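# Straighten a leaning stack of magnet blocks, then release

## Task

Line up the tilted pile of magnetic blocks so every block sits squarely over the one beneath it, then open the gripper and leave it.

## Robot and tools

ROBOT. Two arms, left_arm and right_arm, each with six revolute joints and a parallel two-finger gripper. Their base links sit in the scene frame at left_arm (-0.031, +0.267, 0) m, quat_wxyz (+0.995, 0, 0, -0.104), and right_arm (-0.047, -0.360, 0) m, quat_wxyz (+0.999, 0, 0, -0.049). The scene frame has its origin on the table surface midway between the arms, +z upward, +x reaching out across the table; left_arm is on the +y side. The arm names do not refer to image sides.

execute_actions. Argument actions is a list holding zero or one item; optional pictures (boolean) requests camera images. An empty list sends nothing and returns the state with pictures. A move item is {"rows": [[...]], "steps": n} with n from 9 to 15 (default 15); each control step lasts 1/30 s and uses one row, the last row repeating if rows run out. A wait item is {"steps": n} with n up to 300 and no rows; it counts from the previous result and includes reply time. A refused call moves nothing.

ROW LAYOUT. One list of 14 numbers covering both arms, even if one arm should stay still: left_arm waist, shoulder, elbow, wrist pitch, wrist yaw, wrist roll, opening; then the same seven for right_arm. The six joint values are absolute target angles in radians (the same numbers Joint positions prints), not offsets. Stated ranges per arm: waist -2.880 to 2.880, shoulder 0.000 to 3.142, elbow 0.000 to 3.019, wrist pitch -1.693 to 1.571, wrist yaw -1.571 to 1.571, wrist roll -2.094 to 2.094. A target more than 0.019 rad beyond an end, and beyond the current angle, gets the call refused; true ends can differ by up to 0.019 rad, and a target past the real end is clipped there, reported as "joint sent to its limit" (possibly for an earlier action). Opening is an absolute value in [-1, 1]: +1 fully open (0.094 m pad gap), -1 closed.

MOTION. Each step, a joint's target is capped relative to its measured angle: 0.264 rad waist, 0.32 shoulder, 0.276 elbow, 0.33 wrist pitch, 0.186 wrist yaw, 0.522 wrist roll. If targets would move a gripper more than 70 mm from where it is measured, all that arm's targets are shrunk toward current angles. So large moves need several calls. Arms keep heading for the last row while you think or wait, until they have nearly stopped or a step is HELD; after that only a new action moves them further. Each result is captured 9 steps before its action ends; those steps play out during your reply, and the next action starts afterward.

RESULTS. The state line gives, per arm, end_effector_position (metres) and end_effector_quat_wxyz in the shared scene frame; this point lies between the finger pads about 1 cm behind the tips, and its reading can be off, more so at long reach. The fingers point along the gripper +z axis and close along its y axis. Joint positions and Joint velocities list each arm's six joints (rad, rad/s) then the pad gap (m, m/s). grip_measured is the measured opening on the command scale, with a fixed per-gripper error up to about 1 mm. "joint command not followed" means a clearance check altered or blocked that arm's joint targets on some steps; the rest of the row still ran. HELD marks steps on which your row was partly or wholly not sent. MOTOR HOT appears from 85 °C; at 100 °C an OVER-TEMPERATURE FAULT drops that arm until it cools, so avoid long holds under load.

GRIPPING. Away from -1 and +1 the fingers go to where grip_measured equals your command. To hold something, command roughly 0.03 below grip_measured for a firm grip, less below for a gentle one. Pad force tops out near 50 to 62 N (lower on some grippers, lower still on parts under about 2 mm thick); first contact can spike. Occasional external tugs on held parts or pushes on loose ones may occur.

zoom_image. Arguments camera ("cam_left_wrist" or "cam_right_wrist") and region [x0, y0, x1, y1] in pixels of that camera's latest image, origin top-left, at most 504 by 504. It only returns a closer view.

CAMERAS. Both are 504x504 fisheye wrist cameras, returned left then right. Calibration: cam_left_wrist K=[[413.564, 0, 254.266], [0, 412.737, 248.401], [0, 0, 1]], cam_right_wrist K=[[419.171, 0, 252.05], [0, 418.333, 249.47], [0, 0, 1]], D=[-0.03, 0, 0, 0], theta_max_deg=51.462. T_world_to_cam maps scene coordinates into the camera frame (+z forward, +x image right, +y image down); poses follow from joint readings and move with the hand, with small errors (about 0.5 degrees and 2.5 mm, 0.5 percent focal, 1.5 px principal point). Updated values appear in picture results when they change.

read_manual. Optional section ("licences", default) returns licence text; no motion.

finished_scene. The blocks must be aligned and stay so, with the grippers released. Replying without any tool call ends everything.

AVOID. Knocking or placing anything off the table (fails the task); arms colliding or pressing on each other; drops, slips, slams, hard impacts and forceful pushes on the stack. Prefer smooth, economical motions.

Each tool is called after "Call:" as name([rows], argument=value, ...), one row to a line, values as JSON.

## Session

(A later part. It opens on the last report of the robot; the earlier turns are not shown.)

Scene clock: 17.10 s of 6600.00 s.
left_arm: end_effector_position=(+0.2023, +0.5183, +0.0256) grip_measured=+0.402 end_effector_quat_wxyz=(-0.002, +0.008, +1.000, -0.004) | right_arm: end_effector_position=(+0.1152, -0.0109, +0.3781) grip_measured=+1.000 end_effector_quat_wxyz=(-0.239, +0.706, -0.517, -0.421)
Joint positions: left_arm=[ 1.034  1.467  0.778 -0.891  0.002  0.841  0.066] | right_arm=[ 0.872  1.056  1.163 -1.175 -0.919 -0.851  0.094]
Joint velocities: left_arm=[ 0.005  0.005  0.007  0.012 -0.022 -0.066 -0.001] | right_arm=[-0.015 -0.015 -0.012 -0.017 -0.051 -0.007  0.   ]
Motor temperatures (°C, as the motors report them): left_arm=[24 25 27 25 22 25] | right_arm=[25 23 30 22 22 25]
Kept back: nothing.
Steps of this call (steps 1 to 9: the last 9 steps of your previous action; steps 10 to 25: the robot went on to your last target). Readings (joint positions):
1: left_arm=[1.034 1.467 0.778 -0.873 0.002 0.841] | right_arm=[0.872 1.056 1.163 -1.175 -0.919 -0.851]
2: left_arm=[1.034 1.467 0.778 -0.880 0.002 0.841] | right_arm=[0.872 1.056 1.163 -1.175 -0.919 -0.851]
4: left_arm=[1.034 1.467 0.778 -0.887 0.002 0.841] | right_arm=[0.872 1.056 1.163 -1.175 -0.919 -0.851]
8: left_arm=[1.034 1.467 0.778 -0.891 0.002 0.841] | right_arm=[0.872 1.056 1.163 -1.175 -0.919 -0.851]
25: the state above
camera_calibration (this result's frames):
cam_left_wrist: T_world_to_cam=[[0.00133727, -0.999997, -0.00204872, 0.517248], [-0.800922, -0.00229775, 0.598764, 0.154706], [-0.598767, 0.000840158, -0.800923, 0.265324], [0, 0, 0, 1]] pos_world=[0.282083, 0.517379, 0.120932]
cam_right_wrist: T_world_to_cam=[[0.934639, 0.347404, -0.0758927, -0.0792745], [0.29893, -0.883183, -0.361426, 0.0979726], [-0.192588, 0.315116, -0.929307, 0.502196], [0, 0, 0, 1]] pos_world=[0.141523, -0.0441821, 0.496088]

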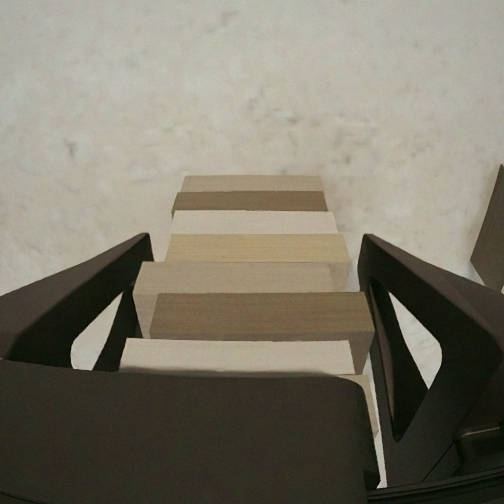

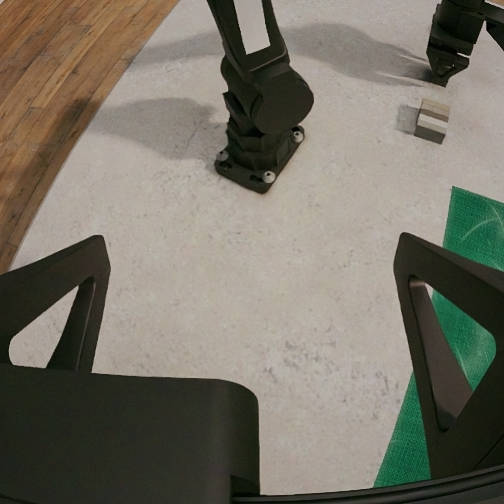

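Call:
execute_actions([
  {"rows":[[1.034,1.467,0.829,-0.891,0,0.848,0.4,0.872,1.056,1.163,-1.175,-0.919,-0.851,1]]},
])

Call:
execute_actions([
  {"steps":20},
], pictures=true)

Call:
zoom_image(camera="cam_left_wrist", region=[130, 130, 382, 382])

Scene clock: 17.63 s of 6600.00 s.
left_arm: end_effector_position=(+0.2023, +0.5183, +0.0256) grip_measured=+0.402 end_effector_quat_wxyz=(-0.002, +0.008, +1.000, -0.004) | right_arm: end_effector_position=(+0.1152, -0.0109, +0.3781) grip_measured=+1.000 end_effector_quat_wxyz=(-0.239, +0.706, -0.517, -0.421)
Joint positions: left_arm=[ 1.034  1.467  0.778 -0.891  0.002  0.841  0.066] | right_arm=[ 0.872  1.056  1.163 -1.175 -0.919 -0.851  0.094]
Joint velocities: left_arm=[-0.015 -0.015 -0.017  0.002  0.022 -0.007 -0.   ] | right_arm=[ 0.005 -0.015  0.002  0.012 -0.037  0.007  0.   ]
Motor temperatures (°C, as the motors report them): left_arm=[24 25 27 25 22 25] | right_arm=[25 23 30 22 22 25]
Steps of this call (steps 1 to 10: the robot went on to your last target; steps 11 to 16: the first 6 steps of this action). Readings (joint positions):
11: left_arm=[1.034 1.467 0.778 -0.891 0.002 0.841] | right_arm=[0.872 1.056 1.163 -1.175 -0.919 -0.851]
12: left_arm=[1.034 1.467 0.778 -0.891 0.002 0.841] | right_arm=[0.872 1.056 1.163 -1.175 -0.919 -0.851]
14: left_arm=[1.034 1.467 0.778 -0.891 0.002 0.841] | right_arm=[0.872 1.056 1.163 -1.175 -0.919 -0.851]
16: the state above

Scene clock: 18.30 s of 6600.00 s.
left_arm: end_effector_position=(+0.2023, +0.5183, +0.0256) grip_measured=+0.402 end_effector_quat_wxyz=(-0.002, +0.008, +1.000, -0.004) | right_arm: end_effector_position=(+0.1152, -0.0109, +0.3781) grip_measured=+1.000 end_effector_quat_wxyz=(-0.239, +0.706, -0.517, -0.421)
Joint positions: left_arm=[ 1.034  1.467  0.778 -0.891  0.002  0.841  0.066] | right_arm=[ 0.872  1.056  1.163 -1.175 -0.919 -0.851  0.094]
Joint velocities: left_arm=[-0.015 -0.005 -0.022  0.002 -0.051 -0.051  0.001] | right_arm=[-0.015 -0.015  0.002 -0.017 -0.051  0.022  0.   ]
Motor temperatures (°C, as the motors report them): left_arm=[24 25 27 25 22 25] | right_arm=[25 23 31 22 22 25]
Kept back: nothing.
Steps of this call (steps 1 to 9: the last 9 steps of your previous action; steps 10 to 15: the robot went on to your last target; steps 16 to 20: nothing new was sent). Readings (joint positions):
1: left_arm=[1.034 1.467 0.778 -0.891 0.002 0.841] | right_arm=[0.872 1.056 1.163 -1.175 -0.919 -0.851]
2: left_arm=[1.034 1.467 0.778 -0.891 0.002 0.841] | right_arm=[0.872 1.056 1.163 -1.175 -0.919 -0.851]
4: left_arm=[1.034 1.467 0.778 -0.891 0.002 0.841] | right_arm=[0.872 1.056 1.163 -1.175 -0.919 -0.851]
8: left_arm=[1.034 1.467 0.778 -0.891 0.002 0.841] | right_arm=[0.872 1.056 1.163 -1.175 -0.919 -0.851]
20: the state above
All arms were judged still, so your last target was given up. Only a new action makes them travel on or press farther. Fingers that are still opening or closing keep moving.
camera_calibration (this result's frames):
cam_left_wrist: T_world_to_cam=[[0.00133727, -0.999997, -0.00204872, 0.517248], [-0.800922, -0.00229775, 0.598764, 0.154706], [-0.598767, 0.000840158, -0.800923, 0.265324], [0, 0, 0, 1]] pos_world=[0.282083, 0.517379, 0.120932]
cam_right_wrist: T_world_to_cam=[[0.934639, 0.347404, -0.0758927, -0.0792745], [0.29893, -0.883183, -0.361426, 0.0979726], [-0.192588, 0.315116, -0.929307, 0.502196], [0, 0, 0, 1]] pos_world=[0.141523, -0.0441821, 0.496088]

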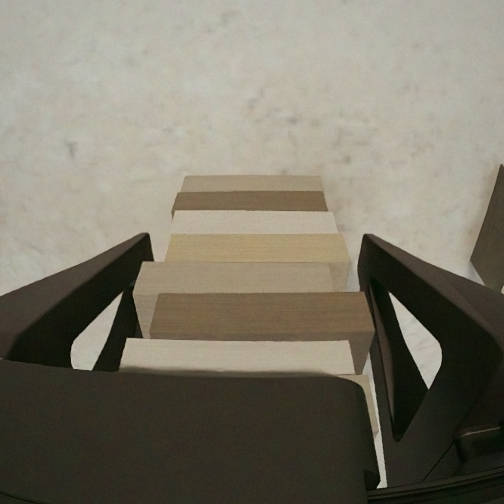

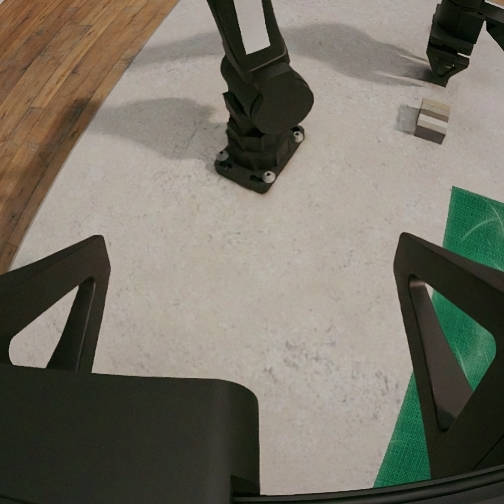

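Region (130, 130, 382, 382) of cam_left_wrist's 504x504 image, scaled by 2.000, with more detail than that image has.

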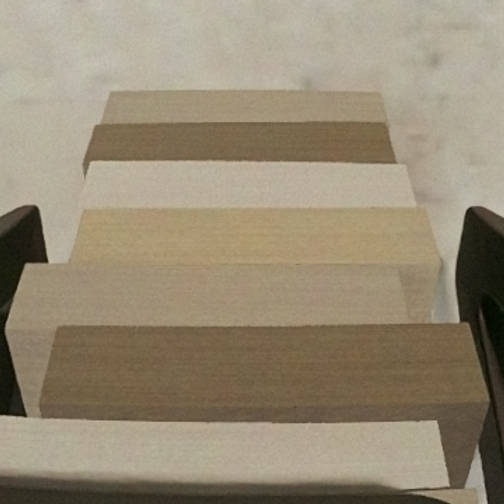

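Call:
execute_actions([
  {"rows":[[1.034,1.467,0.80,-0.873,0,0.848,0.4,0.872,1.056,1.163,-1.175,-0.919,-0.851,1]]},
])

Call:
execute_actions([
  {"steps":20},
], pictures=true)

Call:
zoom_image(camera="cam_left_wrist", region=[130, 130, 382, 382])

Scene clock: 18.83 s of 6600.00 s.
left_arm: end_effector_position=(+0.2033, +0.5193, +0.0255) grip_measured=+0.402 end_effector_quat_wxyz=(-0.000, +0.008, +1.000, -0.002) | right_arm: end_effector_position=(+0.1152, -0.0109, +0.3781) grip_measured=+1.000 end_effector_quat_wxyz=(-0.239, +0.706, -0.517, -0.421)
Joint positions: left_arm=[ 1.034  1.467  0.778 -0.885  0.002  0.841  0.066] | right_arm=[ 0.872  1.056  1.163 -1.175 -0.919 -0.851  0.094]
Joint velocities: left_arm=[-0.005 -0.005  0.002 -0.007 -0.022 -0.037  0.   ] | right_arm=[ 0.005 -0.005 -0.002  0.002 -0.037 -0.022  0.   ]
Motor temperatures (°C, as the motors report them): left_arm=[24 26 27 25 22 25] | right_arm=[25 23 31 22 22 25]
Steps of this call (steps 1 to 10: nothing new was sent; steps 11 to 16: the first 6 steps of this action). Readings (joint positions):
11: left_arm=[1.034 1.467 0.778 -0.890 0.002 0.841] | right_arm=[0.872 1.056 1.163 -1.175 -0.919 -0.851]
12: left_arm=[1.034 1.467 0.778 -0.888 0.002 0.841] | right_arm=[0.872 1.056 1.163 -1.175 -0.919 -0.851]
14: left_arm=[1.034 1.467 0.778 -0.885 0.002 0.841] | right_arm=[0.872 1.056 1.163 -1.175 -0.919 -0.851]
16: the state above

Scene clock: 19.50 s of 6600.00 s.
left_arm: end_effector_position=(+0.2034, +0.5194, +0.0255) grip_measured=+0.402 end_effector_quat_wxyz=(-0.000, +0.008, +1.000, -0.002) | right_arm: end_effector_position=(+0.1152, -0.0109, +0.3781) grip_measured=+1.000 end_effector_quat_wxyz=(-0.239, +0.706, -0.517, -0.421)
Joint positions: left_arm=[ 1.034  1.467  0.778 -0.885  0.002  0.841  0.066] | right_arm=[ 0.872  1.056  1.163 -1.175 -0.919 -0.851  0.094]
Joint velocities: left_arm=[-0.005 -0.005 -0.017 -0.022 -0.007 -0.022 -0.   ] | right_arm=[-0.024 -0.005  0.002 -0.012 -0.051 -0.022  0.   ]
Motor temperatures (°C, as the motors report them): left_arm=[24 26 27 25 22 25] | right_arm=[25 23 31 22 22 25]
Kept back: nothing.
Steps of this call (steps 1 to 9: the last 9 steps of your previous action; steps 10 to 15: the robot went on to your last target; steps 16 to 20: nothing new was sent). Readings (joint positions):
1: left_arm=[1.034 1.467 0.778 -0.885 0.002 0.841] | right_arm=[0.872 1.056 1.163 -1.175 -0.919 -0.851]
2: left_arm=[1.034 1.467 0.778 -0.885 0.002 0.841] | right_arm=[0.872 1.056 1.163 -1.175 -0.919 -0.851]
4: left_arm=[1.034 1.467 0.778 -0.885 0.002 0.841] | right_arm=[0.872 1.056 1.163 -1.175 -0.919 -0.851]
8: left_arm=[1.034 1.467 0.778 -0.885 0.002 0.841] | right_arm=[0.872 1.056 1.163 -1.175 -0.919 -0.851]
20: the state above
All arms were judged still, so your last target was given up. Only a new action makes them travel on or press farther. Fingers that are still opening or closing keep moving.
camera_calibration (this result's frames):
cam_left_wrist: T_world_to_cam=[[0.00135503, -0.999978, -0.00652441, 0.51845], [-0.803397, -0.00497352, 0.595423, 0.157508], [-0.595443, 0.00443487, -0.803386, 0.263445], [0, 0, 0, 1]] pos_world=[0.282706, 0.518053, 0.121247]
cam_right_wrist: T_world_to_cam=[[0.934639, 0.347404, -0.0758927, -0.0792745], [0.29893, -0.883183, -0.361426, 0.0979726], [-0.192588, 0.315116, -0.929307, 0.502196], [0, 0, 0, 1]] pos_world=[0.141523, -0.0441821, 0.496088]

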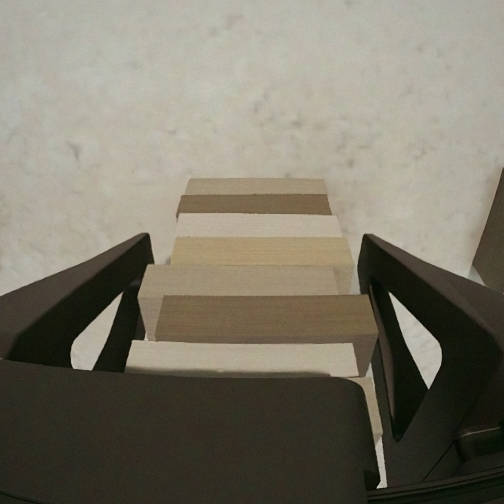

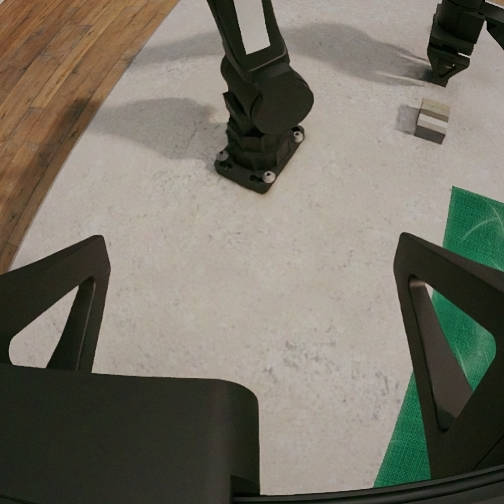

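Region (130, 130, 382, 382) of cam_left_wrist's 504x504 image, scaled by 2.000, with more detail than that image has.

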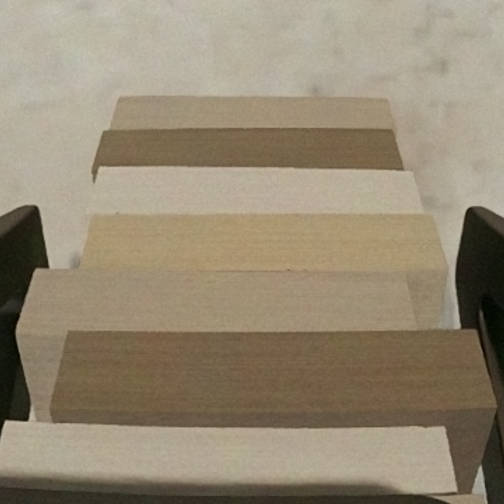

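Centred. Close.

Call:
execute_actions([
  {"rows":[[1.034,1.467,0.80,-0.885,0,0.841,0.33,0.872,1.056,1.163,-1.175,-0.919,-0.851,1],[1.034,1.467,0.80,-0.885,0,0.841,0.27,0.872,1.056,1.163,-1.175,-0.919,-0.851,1],[1.034,1.467,0.80,-0.885,0,0.841,0.22,0.872,1.056,1.163,-1.175,-0.919,-0.851,1],[1.034,1.467,0.80,-0.885,0,0.841,0.18,0.872,1.056,1.163,-1.175,-0.919,-0.851,1],[1.034,1.467,0.80,-0.885,0,0.841,0.15,0.872,1.056,1.163,-1.175,-0.919,-0.851,1],[1.034,1.467,0.80,-0.885,0,0.841,0.12,0.872,1.056,1.163,-1.175,-0.919,-0.851,1],[1.034,1.467,0.80,-0.885,0,0.841,0.09,0.872,1.056,1.163,-1.175,-0.919,-0.851,1],[1.034,1.467,0.80,-0.885,0,0.841,0.06,0.872,1.056,1.163,-1.175,-0.919,-0.851,1],[1.034,1.467,0.80,-0.885,0,0.841,0.03,0.872,1.056,1.163,-1.175,-0.919,-0.851,1],[1.034,1.467,0.80,-0.885,0,0.841,0.0,0.872,1.056,1.163,-1.175,-0.919,-0.851,1],[1.034,1.467,0.80,-0.885,0,0.841,-0.025,0.872,1.056,1.163,-1.175,-0.919,-0.851,1],[1.034,1.467,0.80,-0.885,0,0.841,-0.05,0.872,1.056,1.163,-1.175,-0.919,-0.851,1],[1.034,1.467,0.80,-0.885,0,0.841,-0.075,0.872,1.056,1.163,-1.175,-0.919,-0.851,1],[1.034,1.467,0.80,-0.885,0,0.841,-0.10,0.872,1.056,1.163,-1.175,-0.919,-0.851,1],[1.034,1.467,0.80,-0.885,0,0.841,-0.125,0.872,1.056,1.163,-1.175,-0.919,-0.851,1]]},
])

Call:
execute_actions([
  {"steps":20},
], pictures=true)

Call:
zoom_image(camera="cam_left_wrist", region=[130, 130, 382, 382])

Scene clock: 20.60 s of 6600.00 s.
left_arm: end_effector_position=(+0.2034, +0.5194, +0.0255) grip_measured=+0.136 end_effector_quat_wxyz=(-0.000, +0.008, +1.000, -0.002) | right_arm: end_effector_position=(+0.1152, -0.0109, +0.3781) grip_measured=+1.000 end_effector_quat_wxyz=(-0.239, +0.706, -0.517, -0.421)
Joint positions: left_arm=[ 1.034  1.467  0.778 -0.885  0.002  0.841  0.053] | right_arm=[ 0.872  1.056  1.163 -1.175 -0.919 -0.851  0.094]
Joint velocities: left_arm=[-0.005 -0.005 -0.027 -0.017  0.066 -0.022 -0.029] | right_arm=[-0.005 -0.005 -0.007  0.022 -0.037 -0.007  0.   ]
Motor temperatures (°C, as the motors report them): left_arm=[24 26 27 25 22 25] | right_arm=[25 23 31 22 22 25]
Steps of this call (steps 1 to 27: nothing new was sent; steps 28 to 33: the first 6 steps of this action). Readings (joint positions):
28: left_arm=[1.034 1.467 0.778 -0.885 0.002 0.841] | right_arm=[0.872 1.056 1.163 -1.175 -0.919 -0.851]
29: left_arm=[1.034 1.467 0.778 -0.885 0.002 0.841] | right_arm=[0.872 1.056 1.163 -1.175 -0.919 -0.851]
31: left_arm=[1.034 1.467 0.778 -0.885 0.002 0.841] | right_arm=[0.872 1.056 1.163 -1.175 -0.919 -0.851]
33: the state above

Scene clock: 21.27 s of 6600.00 s.
left_arm: end_effector_position=(+0.2030, +0.5196, +0.0255) grip_measured=-0.067 end_effector_quat_wxyz=(-0.001, +0.008, +1.000, -0.001) | right_arm: end_effector_position=(+0.1152, -0.0109, +0.3781) grip_measured=+1.000 end_effector_quat_wxyz=(-0.239, +0.706, -0.517, -0.421)
Joint positions: left_arm=[ 1.034  1.467  0.778 -0.885 -0.001  0.841  0.044] | right_arm=[ 0.872  1.056  1.163 -1.175 -0.919 -0.851  0.094]
Joint velocities: left_arm=[-0.015 -0.005 -0.007  0.012 -0.022 -0.037 -0.   ] | right_arm=[-0.024  0.005 -0.002  0.002 -0.022 -0.037  0.   ]
Motor temperatures (°C, as the motors report them): left_arm=[24 26 27 25 22 25] | right_arm=[25 23 31 22 22 25]
Kept back: nothing.
Steps of this call (steps 1 to 9: the last 9 steps of your previous action; steps 10 to 15: the robot went on to your last target; steps 16 to 20: nothing new was sent). Readings (joint positions):
1: left_arm=[1.034 1.467 0.778 -0.885 0.002 0.841] | right_arm=[0.872 1.056 1.163 -1.175 -0.919 -0.851]
2: left_arm=[1.034 1.467 0.778 -0.885 0.001 0.841] | right_arm=[0.872 1.056 1.163 -1.175 -0.919 -0.851]
4: left_arm=[1.034 1.467 0.778 -0.885 -0.000 0.841] | right_arm=[0.872 1.056 1.163 -1.175 -0.919 -0.851]
8: left_arm=[1.034 1.467 0.778 -0.885 -0.001 0.841] | right_arm=[0.872 1.056 1.163 -1.175 -0.919 -0.851]
20: the state above
All arms were judged still, so your last target was given up. Only a new action makes them travel on or press farther. Fingers that are still opening or closing keep moving.
camera_calibration (this result's frames):
cam_left_wrist: T_world_to_cam=[[0.00133088, -0.999967, -0.00806021, 0.518731], [-0.802073, -0.00588119, 0.597197, 0.157345], [-0.597224, 0.00567009, -0.802054, 0.262891], [0, 0, 0, 1]] pos_world=[0.282517, 0.518149, 0.121068]
cam_right_wrist: T_world_to_cam=[[0.934639, 0.347404, -0.0758927, -0.0792745], [0.29893, -0.883183, -0.361426, 0.0979726], [-0.192588, 0.315116, -0.929307, 0.502196], [0, 0, 0, 1]] pos_world=[0.141523, -0.0441821, 0.496088]

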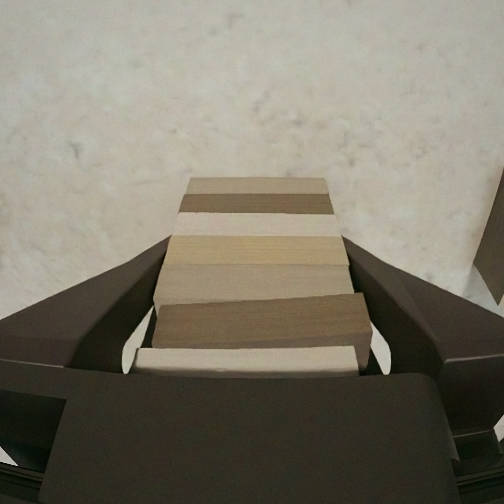

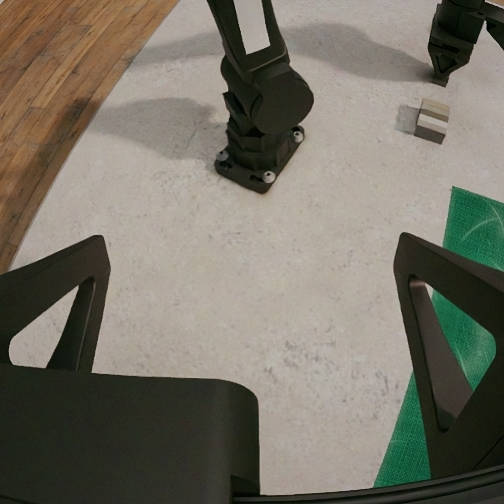

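Region (130, 130, 382, 382) of cam_left_wrist's 504x504 image, scaled by 2.000, with more detail than that image has.

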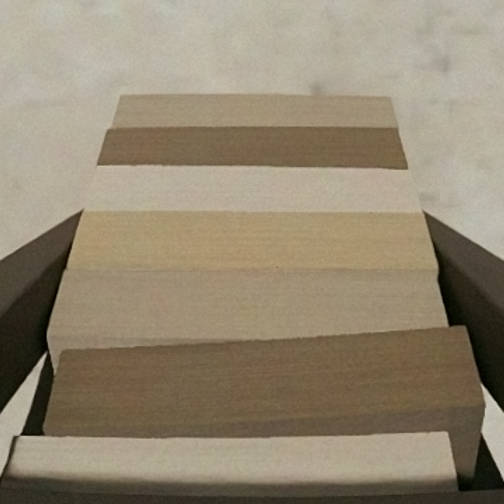

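Call:
execute_actions([
  {"rows":[[1.034,1.467,0.80,-0.885,0,0.841,0.0,0.872,1.056,1.163,-1.175,-0.919,-0.851,1],[1.034,1.467,0.80,-0.885,0,0.841,0.25,0.872,1.056,1.163,-1.175,-0.919,-0.851,1],[1.034,1.46,0.815,-0.885,0,0.841,0.6,0.872,1.056,1.163,-1.175,-0.919,-0.851,1],[1.034,1.453,0.825,-0.89,0,0.841,0.6,0.872,1.056,1.163,-1.175,-0.919,-0.851,1],[1.034,1.446,0.83,-0.90,0,0.841,0.6,0.872,1.056,1.163,-1.175,-0.919,-0.851,1],[1.034,1.44,0.835,-0.911,0,0.841,0.6,0.872,1.056,1.163,-1.175,-0.919,-0.851,1],[1.034,1.434,0.84,-0.922,0,0.841,0.6,0.872,1.056,1.163,-1.175,-0.919,-0.851,1],[1.034,1.428,0.844,-0.933,0,0.841,0.6,0.872,1.056,1.163,-1.175,-0.919,-0.851,1],[1.034,1.422,0.848,-0.944,0,0.841,0.6,0.872,1.056,1.163,-1.175,-0.919,-0.851,1],[1.034,1.416,0.852,-0.955,0,0.841,0.6,0.872,1.056,1.163,-1.175,-0.919,-0.851,1],[1.034,1.41,0.856,-0.966,0,0.841,0.6,0.872,1.056,1.163,-1.175,-0.919,-0.851,1],[1.034,1.404,0.86,-0.977,0,0.841,0.6,0.872,1.056,1.163,-1.175,-0.919,-0.851,1],[1.034,1.398,0.864,-0.988,0,0.841,0.6,0.872,1.056,1.163,-1.175,-0.919,-0.851,1],[1.034,1.393,0.868,-0.998,0,0.841,0.6,0.872,1.056,1.163,-1.175,-0.919,-0.851,1],[1.034,1.388,0.871,-1.005,0,0.841,0.6,0.872,1.056,1.163,-1.175,-0.919,-0.851,1]]},
])

Call:
execute_actions([
  {"steps":25},
])

Call:
execute_actions([
  {"rows":[[1.034,1.388,0.871,-1.005,0,0.7,0.6,0.872,1.056,1.163,-1.175,-0.919,-0.851,1],[1.034,1.388,0.871,-1.005,0,0.55,0.6,0.872,1.056,1.163,-1.175,-0.919,-0.851,1],[1.034,1.388,0.871,-1.005,0,-0.737,0.6,0.872,1.056,1.163,-1.175,-0.919,-0.851,1]]},
])

Call:
execute_actions([
  {"steps":45},
], pictures=true)

Call:
zoom_image(camera="cam_left_wrist", region=[130, 90, 382, 342])

Scene clock: 22.73 s of 6600.00 s.
left_arm: end_effector_position=(+0.2030, +0.5197, +0.0263) grip_measured=+0.595 end_effector_quat_wxyz=(-0.002, +0.008, +1.000, -0.002) | right_arm: end_effector_position=(+0.1152, -0.0109, +0.3781) grip_measured=+1.000 end_effector_quat_wxyz=(-0.239, +0.706, -0.517, -0.421)
Joint positions: left_arm=[ 1.034  1.467  0.781 -0.89  -0.001  0.841  0.075] | right_arm=[ 0.872  1.056  1.163 -1.175 -0.919 -0.851  0.094]
Joint velocities: left_arm=[-0.015 -0.005  0.046 -0.159 -0.007  0.051  0.007] | right_arm=[ 0.005 -0.005  0.027 -0.012  0.037  0.022  0.   ]
Motor temperatures (°C, as the motors report them): left_arm=[24 26 27 25 22 25] | right_arm=[25 23 31 22 22 25]
Steps of this call (steps 1 to 38: nothing new was sent; steps 39 to 44: the first 6 steps of this action). Readings (joint positions):
39: left_arm=[1.034 1.467 0.778 -0.885 -0.001 0.841] | right_arm=[0.872 1.056 1.163 -1.175 -0.919 -0.851]
40: left_arm=[1.034 1.467 0.778 -0.885 -0.001 0.841] | right_arm=[0.872 1.056 1.163 -1.175 -0.919 -0.851]
42: left_arm=[1.034 1.467 0.778 -0.885 -0.001 0.841] | right_arm=[0.872 1.056 1.163 -1.175 -0.919 -0.851]
44: the state above

Scene clock: 23.57 s of 6600.00 s.
left_arm: end_effector_position=(+0.2038, +0.5206, +0.0622) grip_measured=+0.598 end_effector_quat_wxyz=(+0.000, +0.008, +1.000, +0.001) | right_arm: end_effector_position=(+0.1152, -0.0109, +0.3781) grip_measured=+1.000 end_effector_quat_wxyz=(-0.239, +0.706, -0.517, -0.421)
Joint positions: left_arm=[ 1.034  1.399  0.826 -0.996 -0.001  0.841  0.075] | right_arm=[ 0.872  1.056  1.163 -1.175 -0.919 -0.851  0.094]
Joint velocities: left_arm=[ 0.005 -0.005 -0.017  0.002  0.022 -0.051  0.001] | right_arm=[-0.005 -0.015 -0.002 -0.012  0.022  0.081  0.   ]
Motor temperatures (°C, as the motors report them): left_arm=[24 26 28 25 22 25] | right_arm=[25 23 31 22 22 25]
Kept back: nothing.
Steps of this call (steps 1 to 9: the last 9 steps of your previous action; steps 10 to 25: the robot went on to your last target). Readings (joint positions):
1: left_arm=[1.034 1.466 0.783 -0.897 -0.001 0.841] | right_arm=[0.872 1.056 1.163 -1.175 -0.919 -0.851]
2: left_arm=[1.034 1.464 0.786 -0.906 -0.001 0.841] | right_arm=[0.872 1.056 1.163 -1.175 -0.919 -0.851]
4: left_arm=[1.034 1.456 0.793 -0.926 -0.001 0.841] | right_arm=[0.872 1.056 1.163 -1.175 -0.919 -0.851]
8: left_arm=[1.034 1.428 0.810 -0.969 -0.001 0.841] | right_arm=[0.872 1.056 1.163 -1.175 -0.919 -0.851]
25: the state above

Scene clock: 23.77 s of 6600.00 s.
left_arm: end_effector_position=(+0.2038, +0.5205, +0.0622) grip_measured=+0.598 end_effector_quat_wxyz=(+0.000, -0.217, +0.976, +0.001) | right_arm: end_effector_position=(+0.1152, -0.0109, +0.3781) grip_measured=+1.000 end_effector_quat_wxyz=(-0.239, +0.706, -0.517, -0.421)
Joint positions: left_arm=[ 1.034  1.399  0.826 -0.996 -0.001  0.387  0.075] | right_arm=[ 0.872  1.056  1.163 -1.175 -0.919 -0.851  0.094]
Joint velocities: left_arm=[-0.005  0.005  0.002 -0.012 -0.022 -2.821  0.   ] | right_arm=[ 0.005 -0.005 -0.007  0.007 -0.007 -0.037  0.   ]
Motor temperatures (°C, as the motors report them): left_arm=[24 26 28 25 22 25] | right_arm=[25 23 31 22 22 25]
Steps of this call (steps 1 to 6: the first 6 steps of this action). Readings (joint positions):
1: left_arm=[1.034 1.399 0.826 -0.996 -0.001 0.821] | right_arm=[0.872 1.056 1.163 -1.175 -0.919 -0.851]
2: left_arm=[1.034 1.399 0.826 -0.996 -0.001 0.774] | right_arm=[0.872 1.056 1.163 -1.175 -0.919 -0.851]
4: left_arm=[1.034 1.399 0.826 -0.996 -0.001 0.585] | right_arm=[0.872 1.056 1.163 -1.175 -0.919 -0.851]
6: the state above

Scene clock: 25.27 s of 6600.00 s.
left_arm: end_effector_position=(+0.2038, +0.5205, +0.0622) grip_measured=+0.598 end_effector_quat_wxyz=(-0.001, +0.701, -0.713, -0.000) | right_arm: end_effector_position=(+0.1152, -0.0109, +0.3781) grip_measured=+1.000 end_effector_quat_wxyz=(-0.239, +0.706, -0.517, -0.421)
Joint positions: left_arm=[ 1.034  1.399  0.826 -0.996 -0.001 -0.729  0.075] | right_arm=[ 0.872  1.056  1.163 -1.175 -0.919 -0.851  0.094]
Joint velocities: left_arm=[-0.005 -0.015  0.007 -0.002 -0.051  0.007 -0.   ] | right_arm=[-0.005 -0.005 -0.002  0.002 -0.007 -0.007  0.   ]
Motor temperatures (°C, as the motors report them): left_arm=[24 26 28 25 22 25] | right_arm=[25 23 31 22 22 25]
Kept back: nothing.
Steps of this call (steps 1 to 9: the last 9 steps of your previous action; steps 10 to 45: the robot went on to your last target). Readings (joint positions):
1: left_arm=[1.034 1.399 0.826 -0.996 -0.001 0.288] | right_arm=[0.872 1.056 1.163 -1.175 -0.919 -0.851]
2: left_arm=[1.034 1.399 0.826 -0.996 -0.001 0.189] | right_arm=[0.872 1.056 1.163 -1.175 -0.919 -0.851]
4: left_arm=[1.034 1.399 0.826 -0.996 -0.001 -0.009] | right_arm=[0.872 1.056 1.163 -1.175 -0.919 -0.851]
8: left_arm=[1.034 1.399 0.826 -0.996 -0.001 -0.391] | right_arm=[0.872 1.056 1.163 -1.175 -0.919 -0.851]
45: the state above
All arms were judged still, so your last target was given up. Only a new action makes them travel on or press farther. Fingers that are still opening or closing keep moving.
camera_calibration (this result's frames):
cam_left_wrist: T_world_to_cam=[[0.999955, 0.000343842, -0.0094626, -0.204165], [0.0058982, -0.804399, 0.59406, 0.387301], [-0.00740745, -0.594089, -0.804365, 0.484916], [0, 0, 0, 1]] pos_world=[0.205464, 0.599698, 0.158038]
cam_right_wrist: T_world_to_cam=[[0.934639, 0.347404, -0.0758927, -0.0792745], [0.29893, -0.883183, -0.361426, 0.0979726], [-0.192588, 0.315116, -0.929307, 0.502196], [0, 0, 0, 1]] pos_world=[0.141523, -0.0441821, 0.496088]

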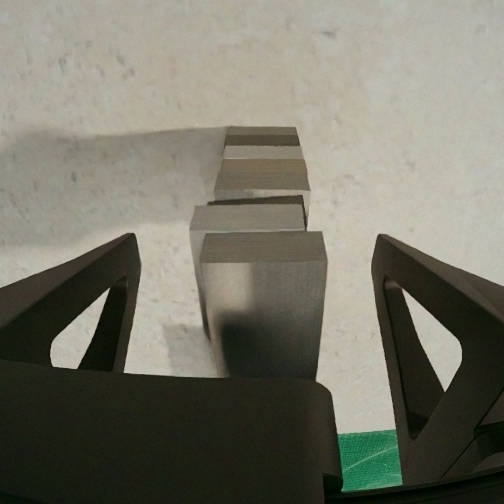

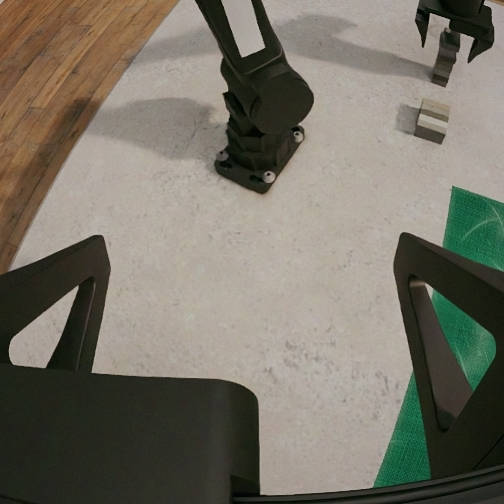

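Region (130, 90, 382, 342) of cam_left_wrist's 504x504 image, scaled by 2.000, with more detail than that image has.

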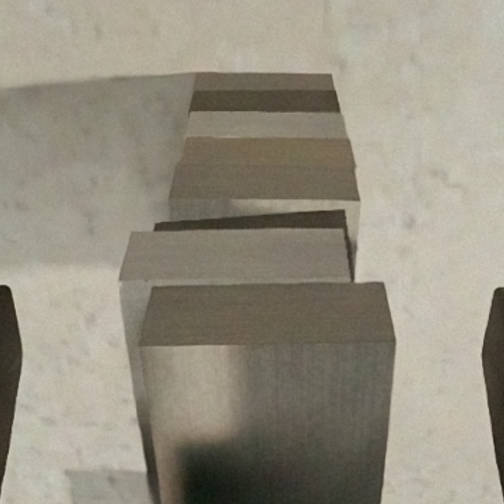

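Call:
execute_actions([
  {"rows":[[1.015,1.399,0.85,-0.996,0,-0.742,0.0,0.872,1.056,1.163,-1.175,-0.919,-0.851,1]]},
])

Call:
execute_actions([
  {"steps":20},
], pictures=true)

Call:
zoom_image(camera="cam_left_wrist", region=[130, 90, 382, 342])

Scene clock: 25.80 s of 6600.00 s.
left_arm: end_effector_position=(+0.2051, +0.5193, +0.0622) grip_measured=+0.003 end_effector_quat_wxyz=(-0.001, +0.700, -0.714, -0.000) | right_arm: end_effector_position=(+0.1152, -0.0109, +0.3781) grip_measured=+1.000 end_effector_quat_wxyz=(-0.239, +0.706, -0.517, -0.421)
Joint positions: left_arm=[ 1.028  1.399  0.826 -0.996 -0.001 -0.733  0.047] | right_arm=[ 0.872  1.056  1.163 -1.175 -0.919 -0.851  0.094]
Joint velocities: left_arm=[-0.024 -0.015 -0.002  0.002 -0.007 -0.051 -0.001] | right_arm=[-0.005 -0.015 -0.007  0.012 -0.007 -0.007  0.   ]
Motor temperatures (°C, as the motors report them): left_arm=[24 26 28 25 22 25] | right_arm=[25 23 31 22 22 25]
Steps of this call (steps 1 to 10: nothing new was sent; steps 11 to 16: the first 6 steps of this action). Readings (joint positions):
11: left_arm=[1.033 1.399 0.826 -0.996 -0.001 -0.730] | right_arm=[0.872 1.056 1.163 -1.175 -0.919 -0.851]
12: left_arm=[1.033 1.399 0.826 -0.996 -0.001 -0.731] | right_arm=[0.872 1.056 1.163 -1.175 -0.919 -0.851]
14: left_arm=[1.030 1.399 0.826 -0.996 -0.001 -0.732] | right_arm=[0.872 1.056 1.163 -1.175 -0.919 -0.851]
16: the state above

Scene clock: 26.47 s of 6600.00 s.
left_arm: end_effector_position=(+0.2052, +0.5192, +0.0622) grip_measured=+0.002 end_effector_quat_wxyz=(-0.001, +0.701, -0.713, -0.000) | right_arm: end_effector_position=(+0.1152, -0.0109, +0.3781) grip_measured=+1.000 end_effector_quat_wxyz=(-0.239, +0.706, -0.517, -0.421)
Joint positions: left_arm=[ 1.028  1.399  0.826 -0.996 -0.001 -0.734  0.047] | right_arm=[ 0.872  1.056  1.163 -1.175 -0.919 -0.851  0.094]
Joint velocities: left_arm=[-0.005 -0.005  0.012 -0.012 -0.037  0.007 -0.001] | right_arm=[-0.005 -0.005 -0.002 -0.002  0.022  0.022  0.   ]
Motor temperatures (°C, as the motors report them): left_arm=[24 26 28 25 22 25] | right_arm=[25 23 31 22 22 25]
Kept back: nothing.
Steps of this call (steps 1 to 9: the last 9 steps of your previous action; steps 10 to 15: the robot went on to your last target; steps 16 to 20: nothing new was sent). Readings (joint positions):
1: left_arm=[1.028 1.399 0.826 -0.996 -0.001 -0.733] | right_arm=[0.872 1.056 1.163 -1.175 -0.919 -0.851]
2: left_arm=[1.028 1.399 0.826 -0.996 -0.001 -0.734] | right_arm=[0.872 1.056 1.163 -1.175 -0.919 -0.851]
4: left_arm=[1.028 1.399 0.826 -0.996 -0.001 -0.734] | right_arm=[0.872 1.056 1.163 -1.175 -0.919 -0.851]
8: left_arm=[1.028 1.399 0.826 -0.996 -0.001 -0.734] | right_arm=[0.872 1.056 1.163 -1.175 -0.919 -0.851]
20: the state above
All arms were judged still, so your last target was given up. Only a new action makes them travel on or press farther. Fingers that are still opening or closing keep moving.
camera_calibration (this result's frames):
cam_left_wrist: T_world_to_cam=[[0.999955, -0.0000376526, -0.0094553, -0.205413], [0.005587, -0.8044, 0.594062, 0.386272], [-0.0076282, -0.594089, -0.804363, 0.484172], [0, 0, 0, 1]] pos_world=[0.206939, 0.59835, 0.158038]
cam_right_wrist: T_world_to_cam=[[0.934639, 0.347404, -0.0758927, -0.0792745], [0.29893, -0.883183, -0.361426, 0.0979726], [-0.192588, 0.315116, -0.929307, 0.502196], [0, 0, 0, 1]] pos_world=[0.141523, -0.0441821, 0.496088]

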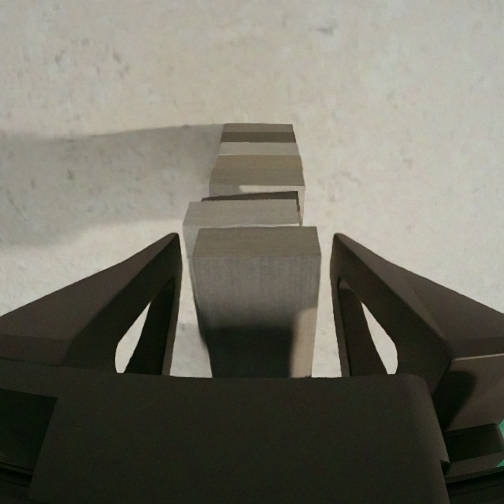

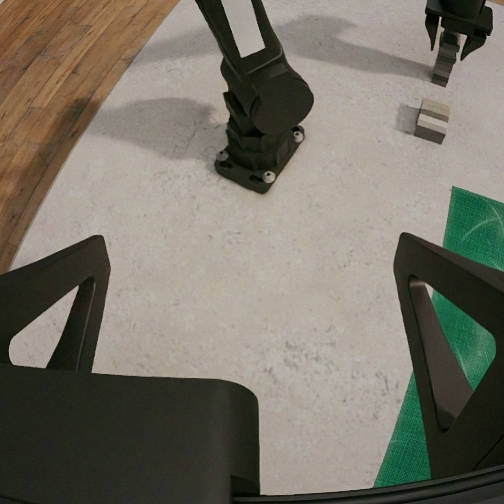

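Region (130, 90, 382, 342) of cam_left_wrist's 504x504 image, scaled by 2.000, with more detail than that image has.

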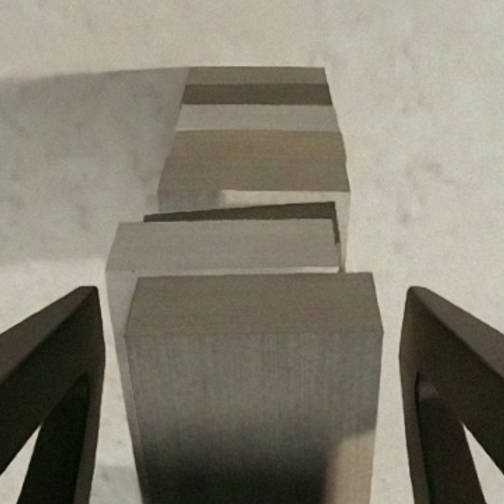

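Good. Squeeze, turn, squeeze.

Call:
execute_actions([
  {"rows":[[1.028,1.399,0.85,-0.996,0,-0.735,-0.08,0.872,1.056,1.163,-1.175,-0.919,-0.851,1],[1.028,1.399,0.85,-0.996,0,-0.735,-0.15,0.872,1.056,1.163,-1.175,-0.919,-0.851,1],[1.028,1.399,0.85,-0.996,0,-0.735,-0.2,0.872,1.056,1.163,-1.175,-0.919,-0.851,1],[1.028,1.399,0.85,-0.996,0,-0.735,-0.24,0.872,1.056,1.163,-1.175,-0.919,-0.851,1],[1.028,1.399,0.85,-0.996,0,-0.735,-0.27,0.872,1.056,1.163,-1.175,-0.919,-0.851,1],[1.028,1.399,0.85,-0.996,0,-0.735,-0.30,0.872,1.056,1.163,-1.175,-0.919,-0.851,1],[1.028,1.399,0.85,-0.996,0,-0.735,-0.325,0.872,1.056,1.163,-1.175,-0.919,-0.851,1],[1.028,1.399,0.85,-0.996,0,-0.735,-0.35,0.872,1.056,1.163,-1.175,-0.919,-0.851,1],[1.028,1.399,0.85,-0.996,0,-0.735,-0.37,0.872,1.056,1.163,-1.175,-0.919,-0.851,1],[1.028,1.399,0.85,-0.996,0,-0.735,-0.39,0.872,1.056,1.163,-1.175,-0.919,-0.851,1],[1.028,1.399,0.85,-0.996,0,-0.735,-0.41,0.872,1.056,1.163,-1.175,-0.919,-0.851,1],[1.028,1.399,0.85,-0.996,0,-0.735,-0.43,0.872,1.056,1.163,-1.175,-0.919,-0.851,1],[1.028,1.399,0.85,-0.996,0,-0.735,-0.445,0.872,1.056,1.163,-1.175,-0.919,-0.851,1],[1.028,1.399,0.85,-0.996,0,-0.735,-0.46,0.872,1.056,1.163,-1.175,-0.919,-0.851,1],[1.028,1.399,0.85,-0.996,0,-0.735,-0.475,0.872,1.056,1.163,-1.175,-0.919,-0.851,1]]},
])

Call:
execute_actions([
  {"steps":18},
], pictures=true)

Call:
execute_actions([
  {"rows":[[1.028,1.399,0.85,-0.996,0,-0.735,-0.38,0.872,1.056,1.163,-1.175,-0.919,-0.851,1],[1.028,1.399,0.85,-0.996,0,-0.735,-0.1,0.872,1.056,1.163,-1.175,-0.919,-0.851,1],[1.028,1.399,0.85,-0.996,0,-0.735,0.5,0.872,1.056,1.163,-1.175,-0.919,-0.851,1],[1.028,1.399,0.85,-0.996,0,-0.735,0.5,0.872,1.056,1.163,-1.175,-0.919,-0.851,1],[1.028,1.399,0.85,-0.996,0,-0.735,0.5,0.872,1.056,1.163,-1.175,-0.919,-0.851,1],[1.028,1.399,0.85,-0.996,0,-0.735,0.5,0.872,1.056,1.163,-1.175,-0.919,-0.851,1],[1.028,1.399,0.85,-0.996,0,-0.6,0.5,0.872,1.056,1.163,-1.175,-0.919,-0.851,1],[1.028,1.399,0.85,-0.996,0,-0.45,0.5,0.872,1.056,1.163,-1.175,-0.919,-0.851,1],[1.028,1.399,0.85,-0.996,0,0.844,0.5,0.872,1.056,1.163,-1.175,-0.919,-0.851,1]]},
])

Call:
execute_actions([
  {"steps":50},
], pictures=true)

Call:
zoom_image(camera="cam_left_wrist", region=[130, 90, 382, 342])

Scene clock: 27.70 s of 6600.00 s.
left_arm: end_effector_position=(+0.2052, +0.5192, +0.0622) grip_measured=-0.284 end_effector_quat_wxyz=(-0.001, +0.701, -0.713, -0.000) | right_arm: end_effector_position=(+0.1152, -0.0109, +0.3781) grip_measured=+1.000 end_effector_quat_wxyz=(-0.239, +0.706, -0.517, -0.421)
Joint positions: left_arm=[ 1.028  1.399  0.826 -0.996 -0.001 -0.734  0.034] | right_arm=[ 0.872  1.056  1.163 -1.175 -0.919 -0.851  0.094]
Joint velocities: left_arm=[ 0.015 -0.024  0.007  0.002  0.051  0.022 -0.027] | right_arm=[-0.015  0.015 -0.022  0.002  0.022 -0.037  0.   ]
Motor temperatures (°C, as the motors report them): left_arm=[24 26 28 25 22 25] | right_arm=[25 23 31 22 22 25]
Steps of this call (steps 1 to 31: nothing new was sent; steps 32 to 37: the first 6 steps of this action). Readings (joint positions):
32: left_arm=[1.028 1.399 0.826 -0.996 -0.001 -0.734] | right_arm=[0.872 1.056 1.163 -1.175 -0.919 -0.851]
33: left_arm=[1.028 1.399 0.826 -0.996 -0.001 -0.734] | right_arm=[0.872 1.056 1.163 -1.175 -0.919 -0.851]
35: left_arm=[1.028 1.399 0.826 -0.996 -0.001 -0.734] | right_arm=[0.872 1.056 1.163 -1.175 -0.919 -0.851]
37: the state above

Scene clock: 28.30 s of 6600.00 s.
left_arm: end_effector_position=(+0.2052, +0.5192, +0.0622) grip_measured=-0.443 end_effector_quat_wxyz=(-0.001, +0.701, -0.713, -0.000) | right_arm: end_effector_position=(+0.1152, -0.0109, +0.3781) grip_measured=+1.000 end_effector_quat_wxyz=(-0.239, +0.706, -0.517, -0.421)
Joint positions: left_arm=[ 1.028  1.399  0.826 -0.996 -0.001 -0.734  0.026] | right_arm=[ 0.872  1.056  1.163 -1.175 -0.919 -0.851  0.094]
Joint velocities: left_arm=[-0.005  0.005 -0.007 -0.037 -0.037  0.022 -0.   ] | right_arm=[ 0.005  0.005 -0.012 -0.007 -0.051 -0.022  0.   ]
Motor temperatures (°C, as the motors report them): left_arm=[24 26 28 25 22 25] | right_arm=[25 23 31 22 22 25]
Kept back: nothing.
Steps of this call (steps 1 to 9: the last 9 steps of your previous action; steps 10 to 15: the robot went on to your last target; steps 16 to 18: nothing new was sent). Readings (joint positions):
1: left_arm=[1.028 1.399 0.826 -0.996 -0.001 -0.734] | right_arm=[0.872 1.056 1.163 -1.175 -0.919 -0.851]
2: left_arm=[1.028 1.399 0.826 -0.996 -0.001 -0.734] | right_arm=[0.872 1.056 1.163 -1.175 -0.919 -0.851]
4: left_arm=[1.028 1.399 0.826 -0.996 -0.001 -0.734] | right_arm=[0.872 1.056 1.163 -1.175 -0.919 -0.851]
8: left_arm=[1.028 1.399 0.826 -0.996 -0.001 -0.734] | right_arm=[0.872 1.056 1.163 -1.175 -0.919 -0.851]
18: the state above
All arms were judged still, so your last target was given up. Only a new action makes them travel on or press farther. Fingers that are still opening or closing keep moving.
camera_calibration (this result's frames):
cam_left_wrist: T_world_to_cam=[[0.999955, -0.0000376526, -0.0094553, -0.205413], [0.005587, -0.8044, 0.594062, 0.386272], [-0.0076282, -0.594089, -0.804363, 0.484172], [0, 0, 0, 1]] pos_world=[0.206939, 0.59835, 0.158038]
cam_right_wrist: T_world_to_cam=[[0.934639, 0.347404, -0.0758927, -0.0792745], [0.29893, -0.883183, -0.361426, 0.0979726], [-0.192588, 0.315116, -0.929307, 0.502196], [0, 0, 0, 1]] pos_world=[0.141523, -0.0441821, 0.496088]

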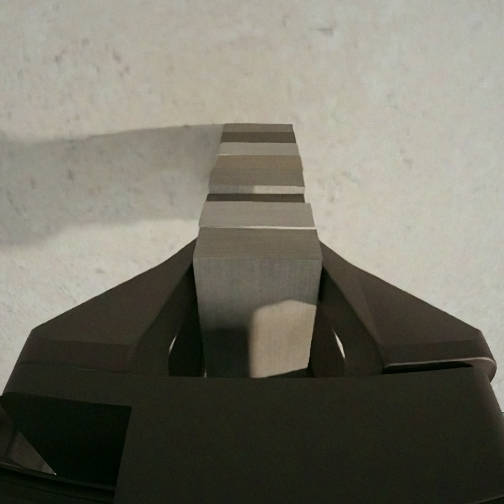

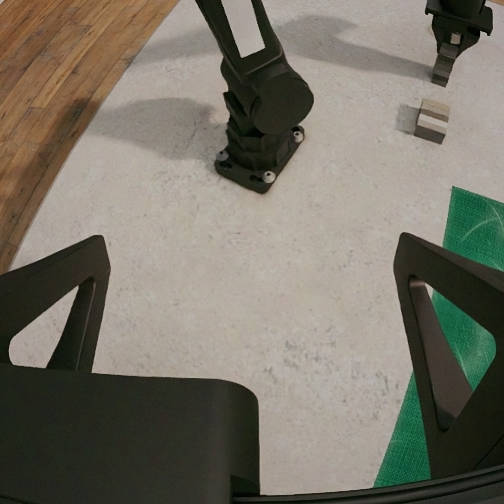

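Scene clock: 28.50 s of 6600.00 s.
left_arm: end_effector_position=(+0.2052, +0.5192, +0.0622) grip_measured=+0.488 end_effector_quat_wxyz=(-0.001, +0.701, -0.713, -0.000) | right_arm: end_effector_position=(+0.1152, -0.0109, +0.3781) grip_measured=+1.000 end_effector_quat_wxyz=(-0.239, +0.706, -0.517, -0.421)
Joint positions: left_arm=[ 1.028  1.399  0.826 -0.996 -0.001 -0.734  0.07 ] | right_arm=[ 0.872  1.056  1.163 -1.175 -0.919 -0.851  0.094]
Joint velocities: left_arm=[ 0.015  0.005 -0.022 -0.012 -0.007 -0.007  0.02 ] | right_arm=[-0.005 -0.005 -0.012 -0.007  0.081 -0.007  0.   ]
Motor temperatures (°C, as the motors report them): left_arm=[24 26 28 25 22 25] | right_arm=[25 23 31 22 22 25]
Steps of this call (steps 1 to 6: the first 6 steps of this action). Readings (joint positions):
1: left_arm=[1.028 1.399 0.826 -0.996 -0.001 -0.734] | right_arm=[0.872 1.056 1.163 -1.175 -0.919 -0.851]
2: left_arm=[1.028 1.399 0.826 -0.996 -0.001 -0.734] | right_arm=[0.872 1.056 1.163 -1.175 -0.919 -0.851]
4: left_arm=[1.028 1.399 0.826 -0.996 -0.001 -0.734] | right_arm=[0.872 1.056 1.163 -1.175 -0.919 -0.851]
6: the state above

Scene clock: 30.17 s of 6600.00 s.
left_arm: end_effector_position=(+0.2052, +0.5192, +0.0622) grip_measured=+0.498 end_effector_quat_wxyz=(+0.000, +0.009, +1.000, +0.001) | right_arm: end_effector_position=(+0.1152, -0.0109, +0.3781) grip_measured=+1.000 end_effector_quat_wxyz=(-0.239, +0.706, -0.517, -0.421)
Joint positions: left_arm=[ 1.028  1.399  0.826 -0.996 -0.001  0.836  0.07 ] | right_arm=[ 0.872  1.056  1.163 -1.175 -0.919 -0.851  0.094]
Joint velocities: left_arm=[ 0.005 -0.005  0.007 -0.007  0.022 -0.081 -0.   ] | right_arm=[ 0.015 -0.005 -0.002 -0.002 -0.007  0.066  0.   ]
Motor temperatures (°C, as the motors report them): left_arm=[24 26 28 25 22 25] | right_arm=[25 23 32 22 22 25]
Kept back: nothing.
Steps of this call (steps 1 to 9: the last 9 steps of your previous action; steps 10 to 45: the robot went on to your last target; steps 46 to 50: nothing new was sent). Readings (joint positions):
1: left_arm=[1.028 1.399 0.826 -0.996 -0.001 -0.715] | right_arm=[0.872 1.056 1.163 -1.175 -0.919 -0.851]
2: left_arm=[1.028 1.399 0.826 -0.996 -0.001 -0.670] | right_arm=[0.872 1.056 1.163 -1.175 -0.919 -0.851]
4: left_arm=[1.028 1.399 0.826 -0.996 -0.001 -0.481] | right_arm=[0.872 1.056 1.163 -1.175 -0.919 -0.851]
8: left_arm=[1.028 1.399 0.826 -0.996 -0.001 -0.085] | right_arm=[0.872 1.056 1.163 -1.175 -0.919 -0.851]
50: the state above
All arms were judged still, so your last target was given up. Only a new action makes them travel on or press farther. Fingers that are still opening or closing keep moving.
camera_calibration (this result's frames):
cam_left_wrist: T_world_to_cam=[[0.000216858, -0.999935, -0.0114142, 0.518986], [-0.803938, -0.00696248, 0.594673, 0.138367], [-0.594714, 0.00904731, -0.803887, 0.291499], [0, 0, 0, 1]] pos_world=[0.284485, 0.517278, 0.157973]
cam_right_wrist: T_world_to_cam=[[0.934639, 0.347404, -0.0758927, -0.0792745], [0.29893, -0.883183, -0.361426, 0.0979726], [-0.192588, 0.315116, -0.929307, 0.502196], [0, 0, 0, 1]] pos_world=[0.141523, -0.0441821, 0.496088]

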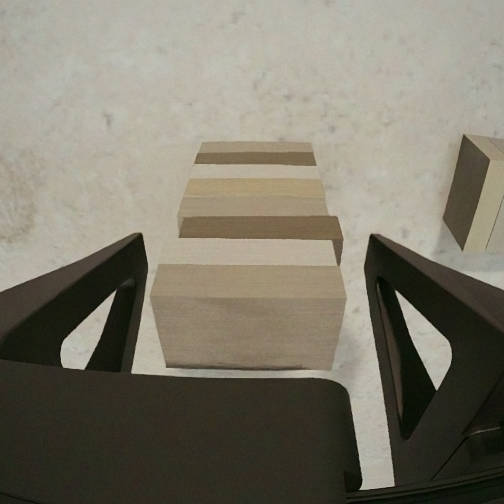

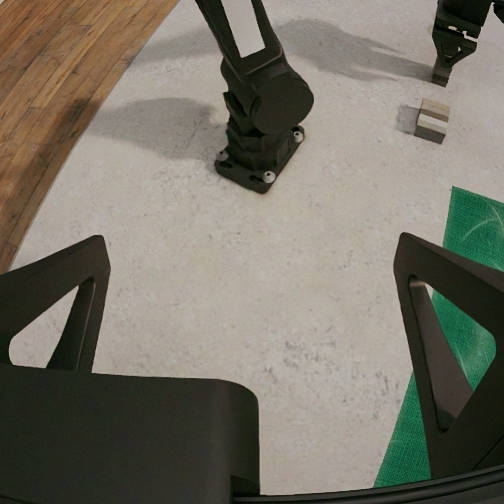

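Region (130, 90, 382, 342) of cam_left_wrist's 504x504 image, scaled by 2.000, with more detail than that image has.

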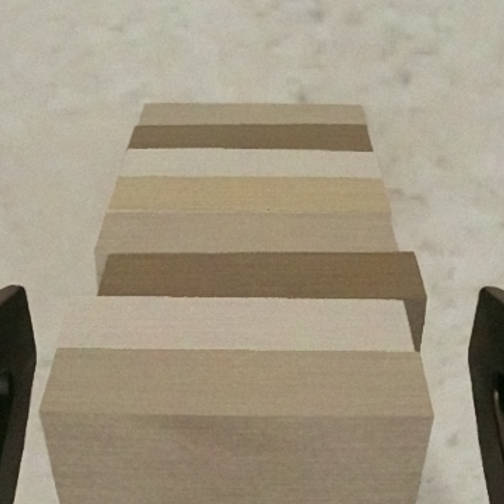

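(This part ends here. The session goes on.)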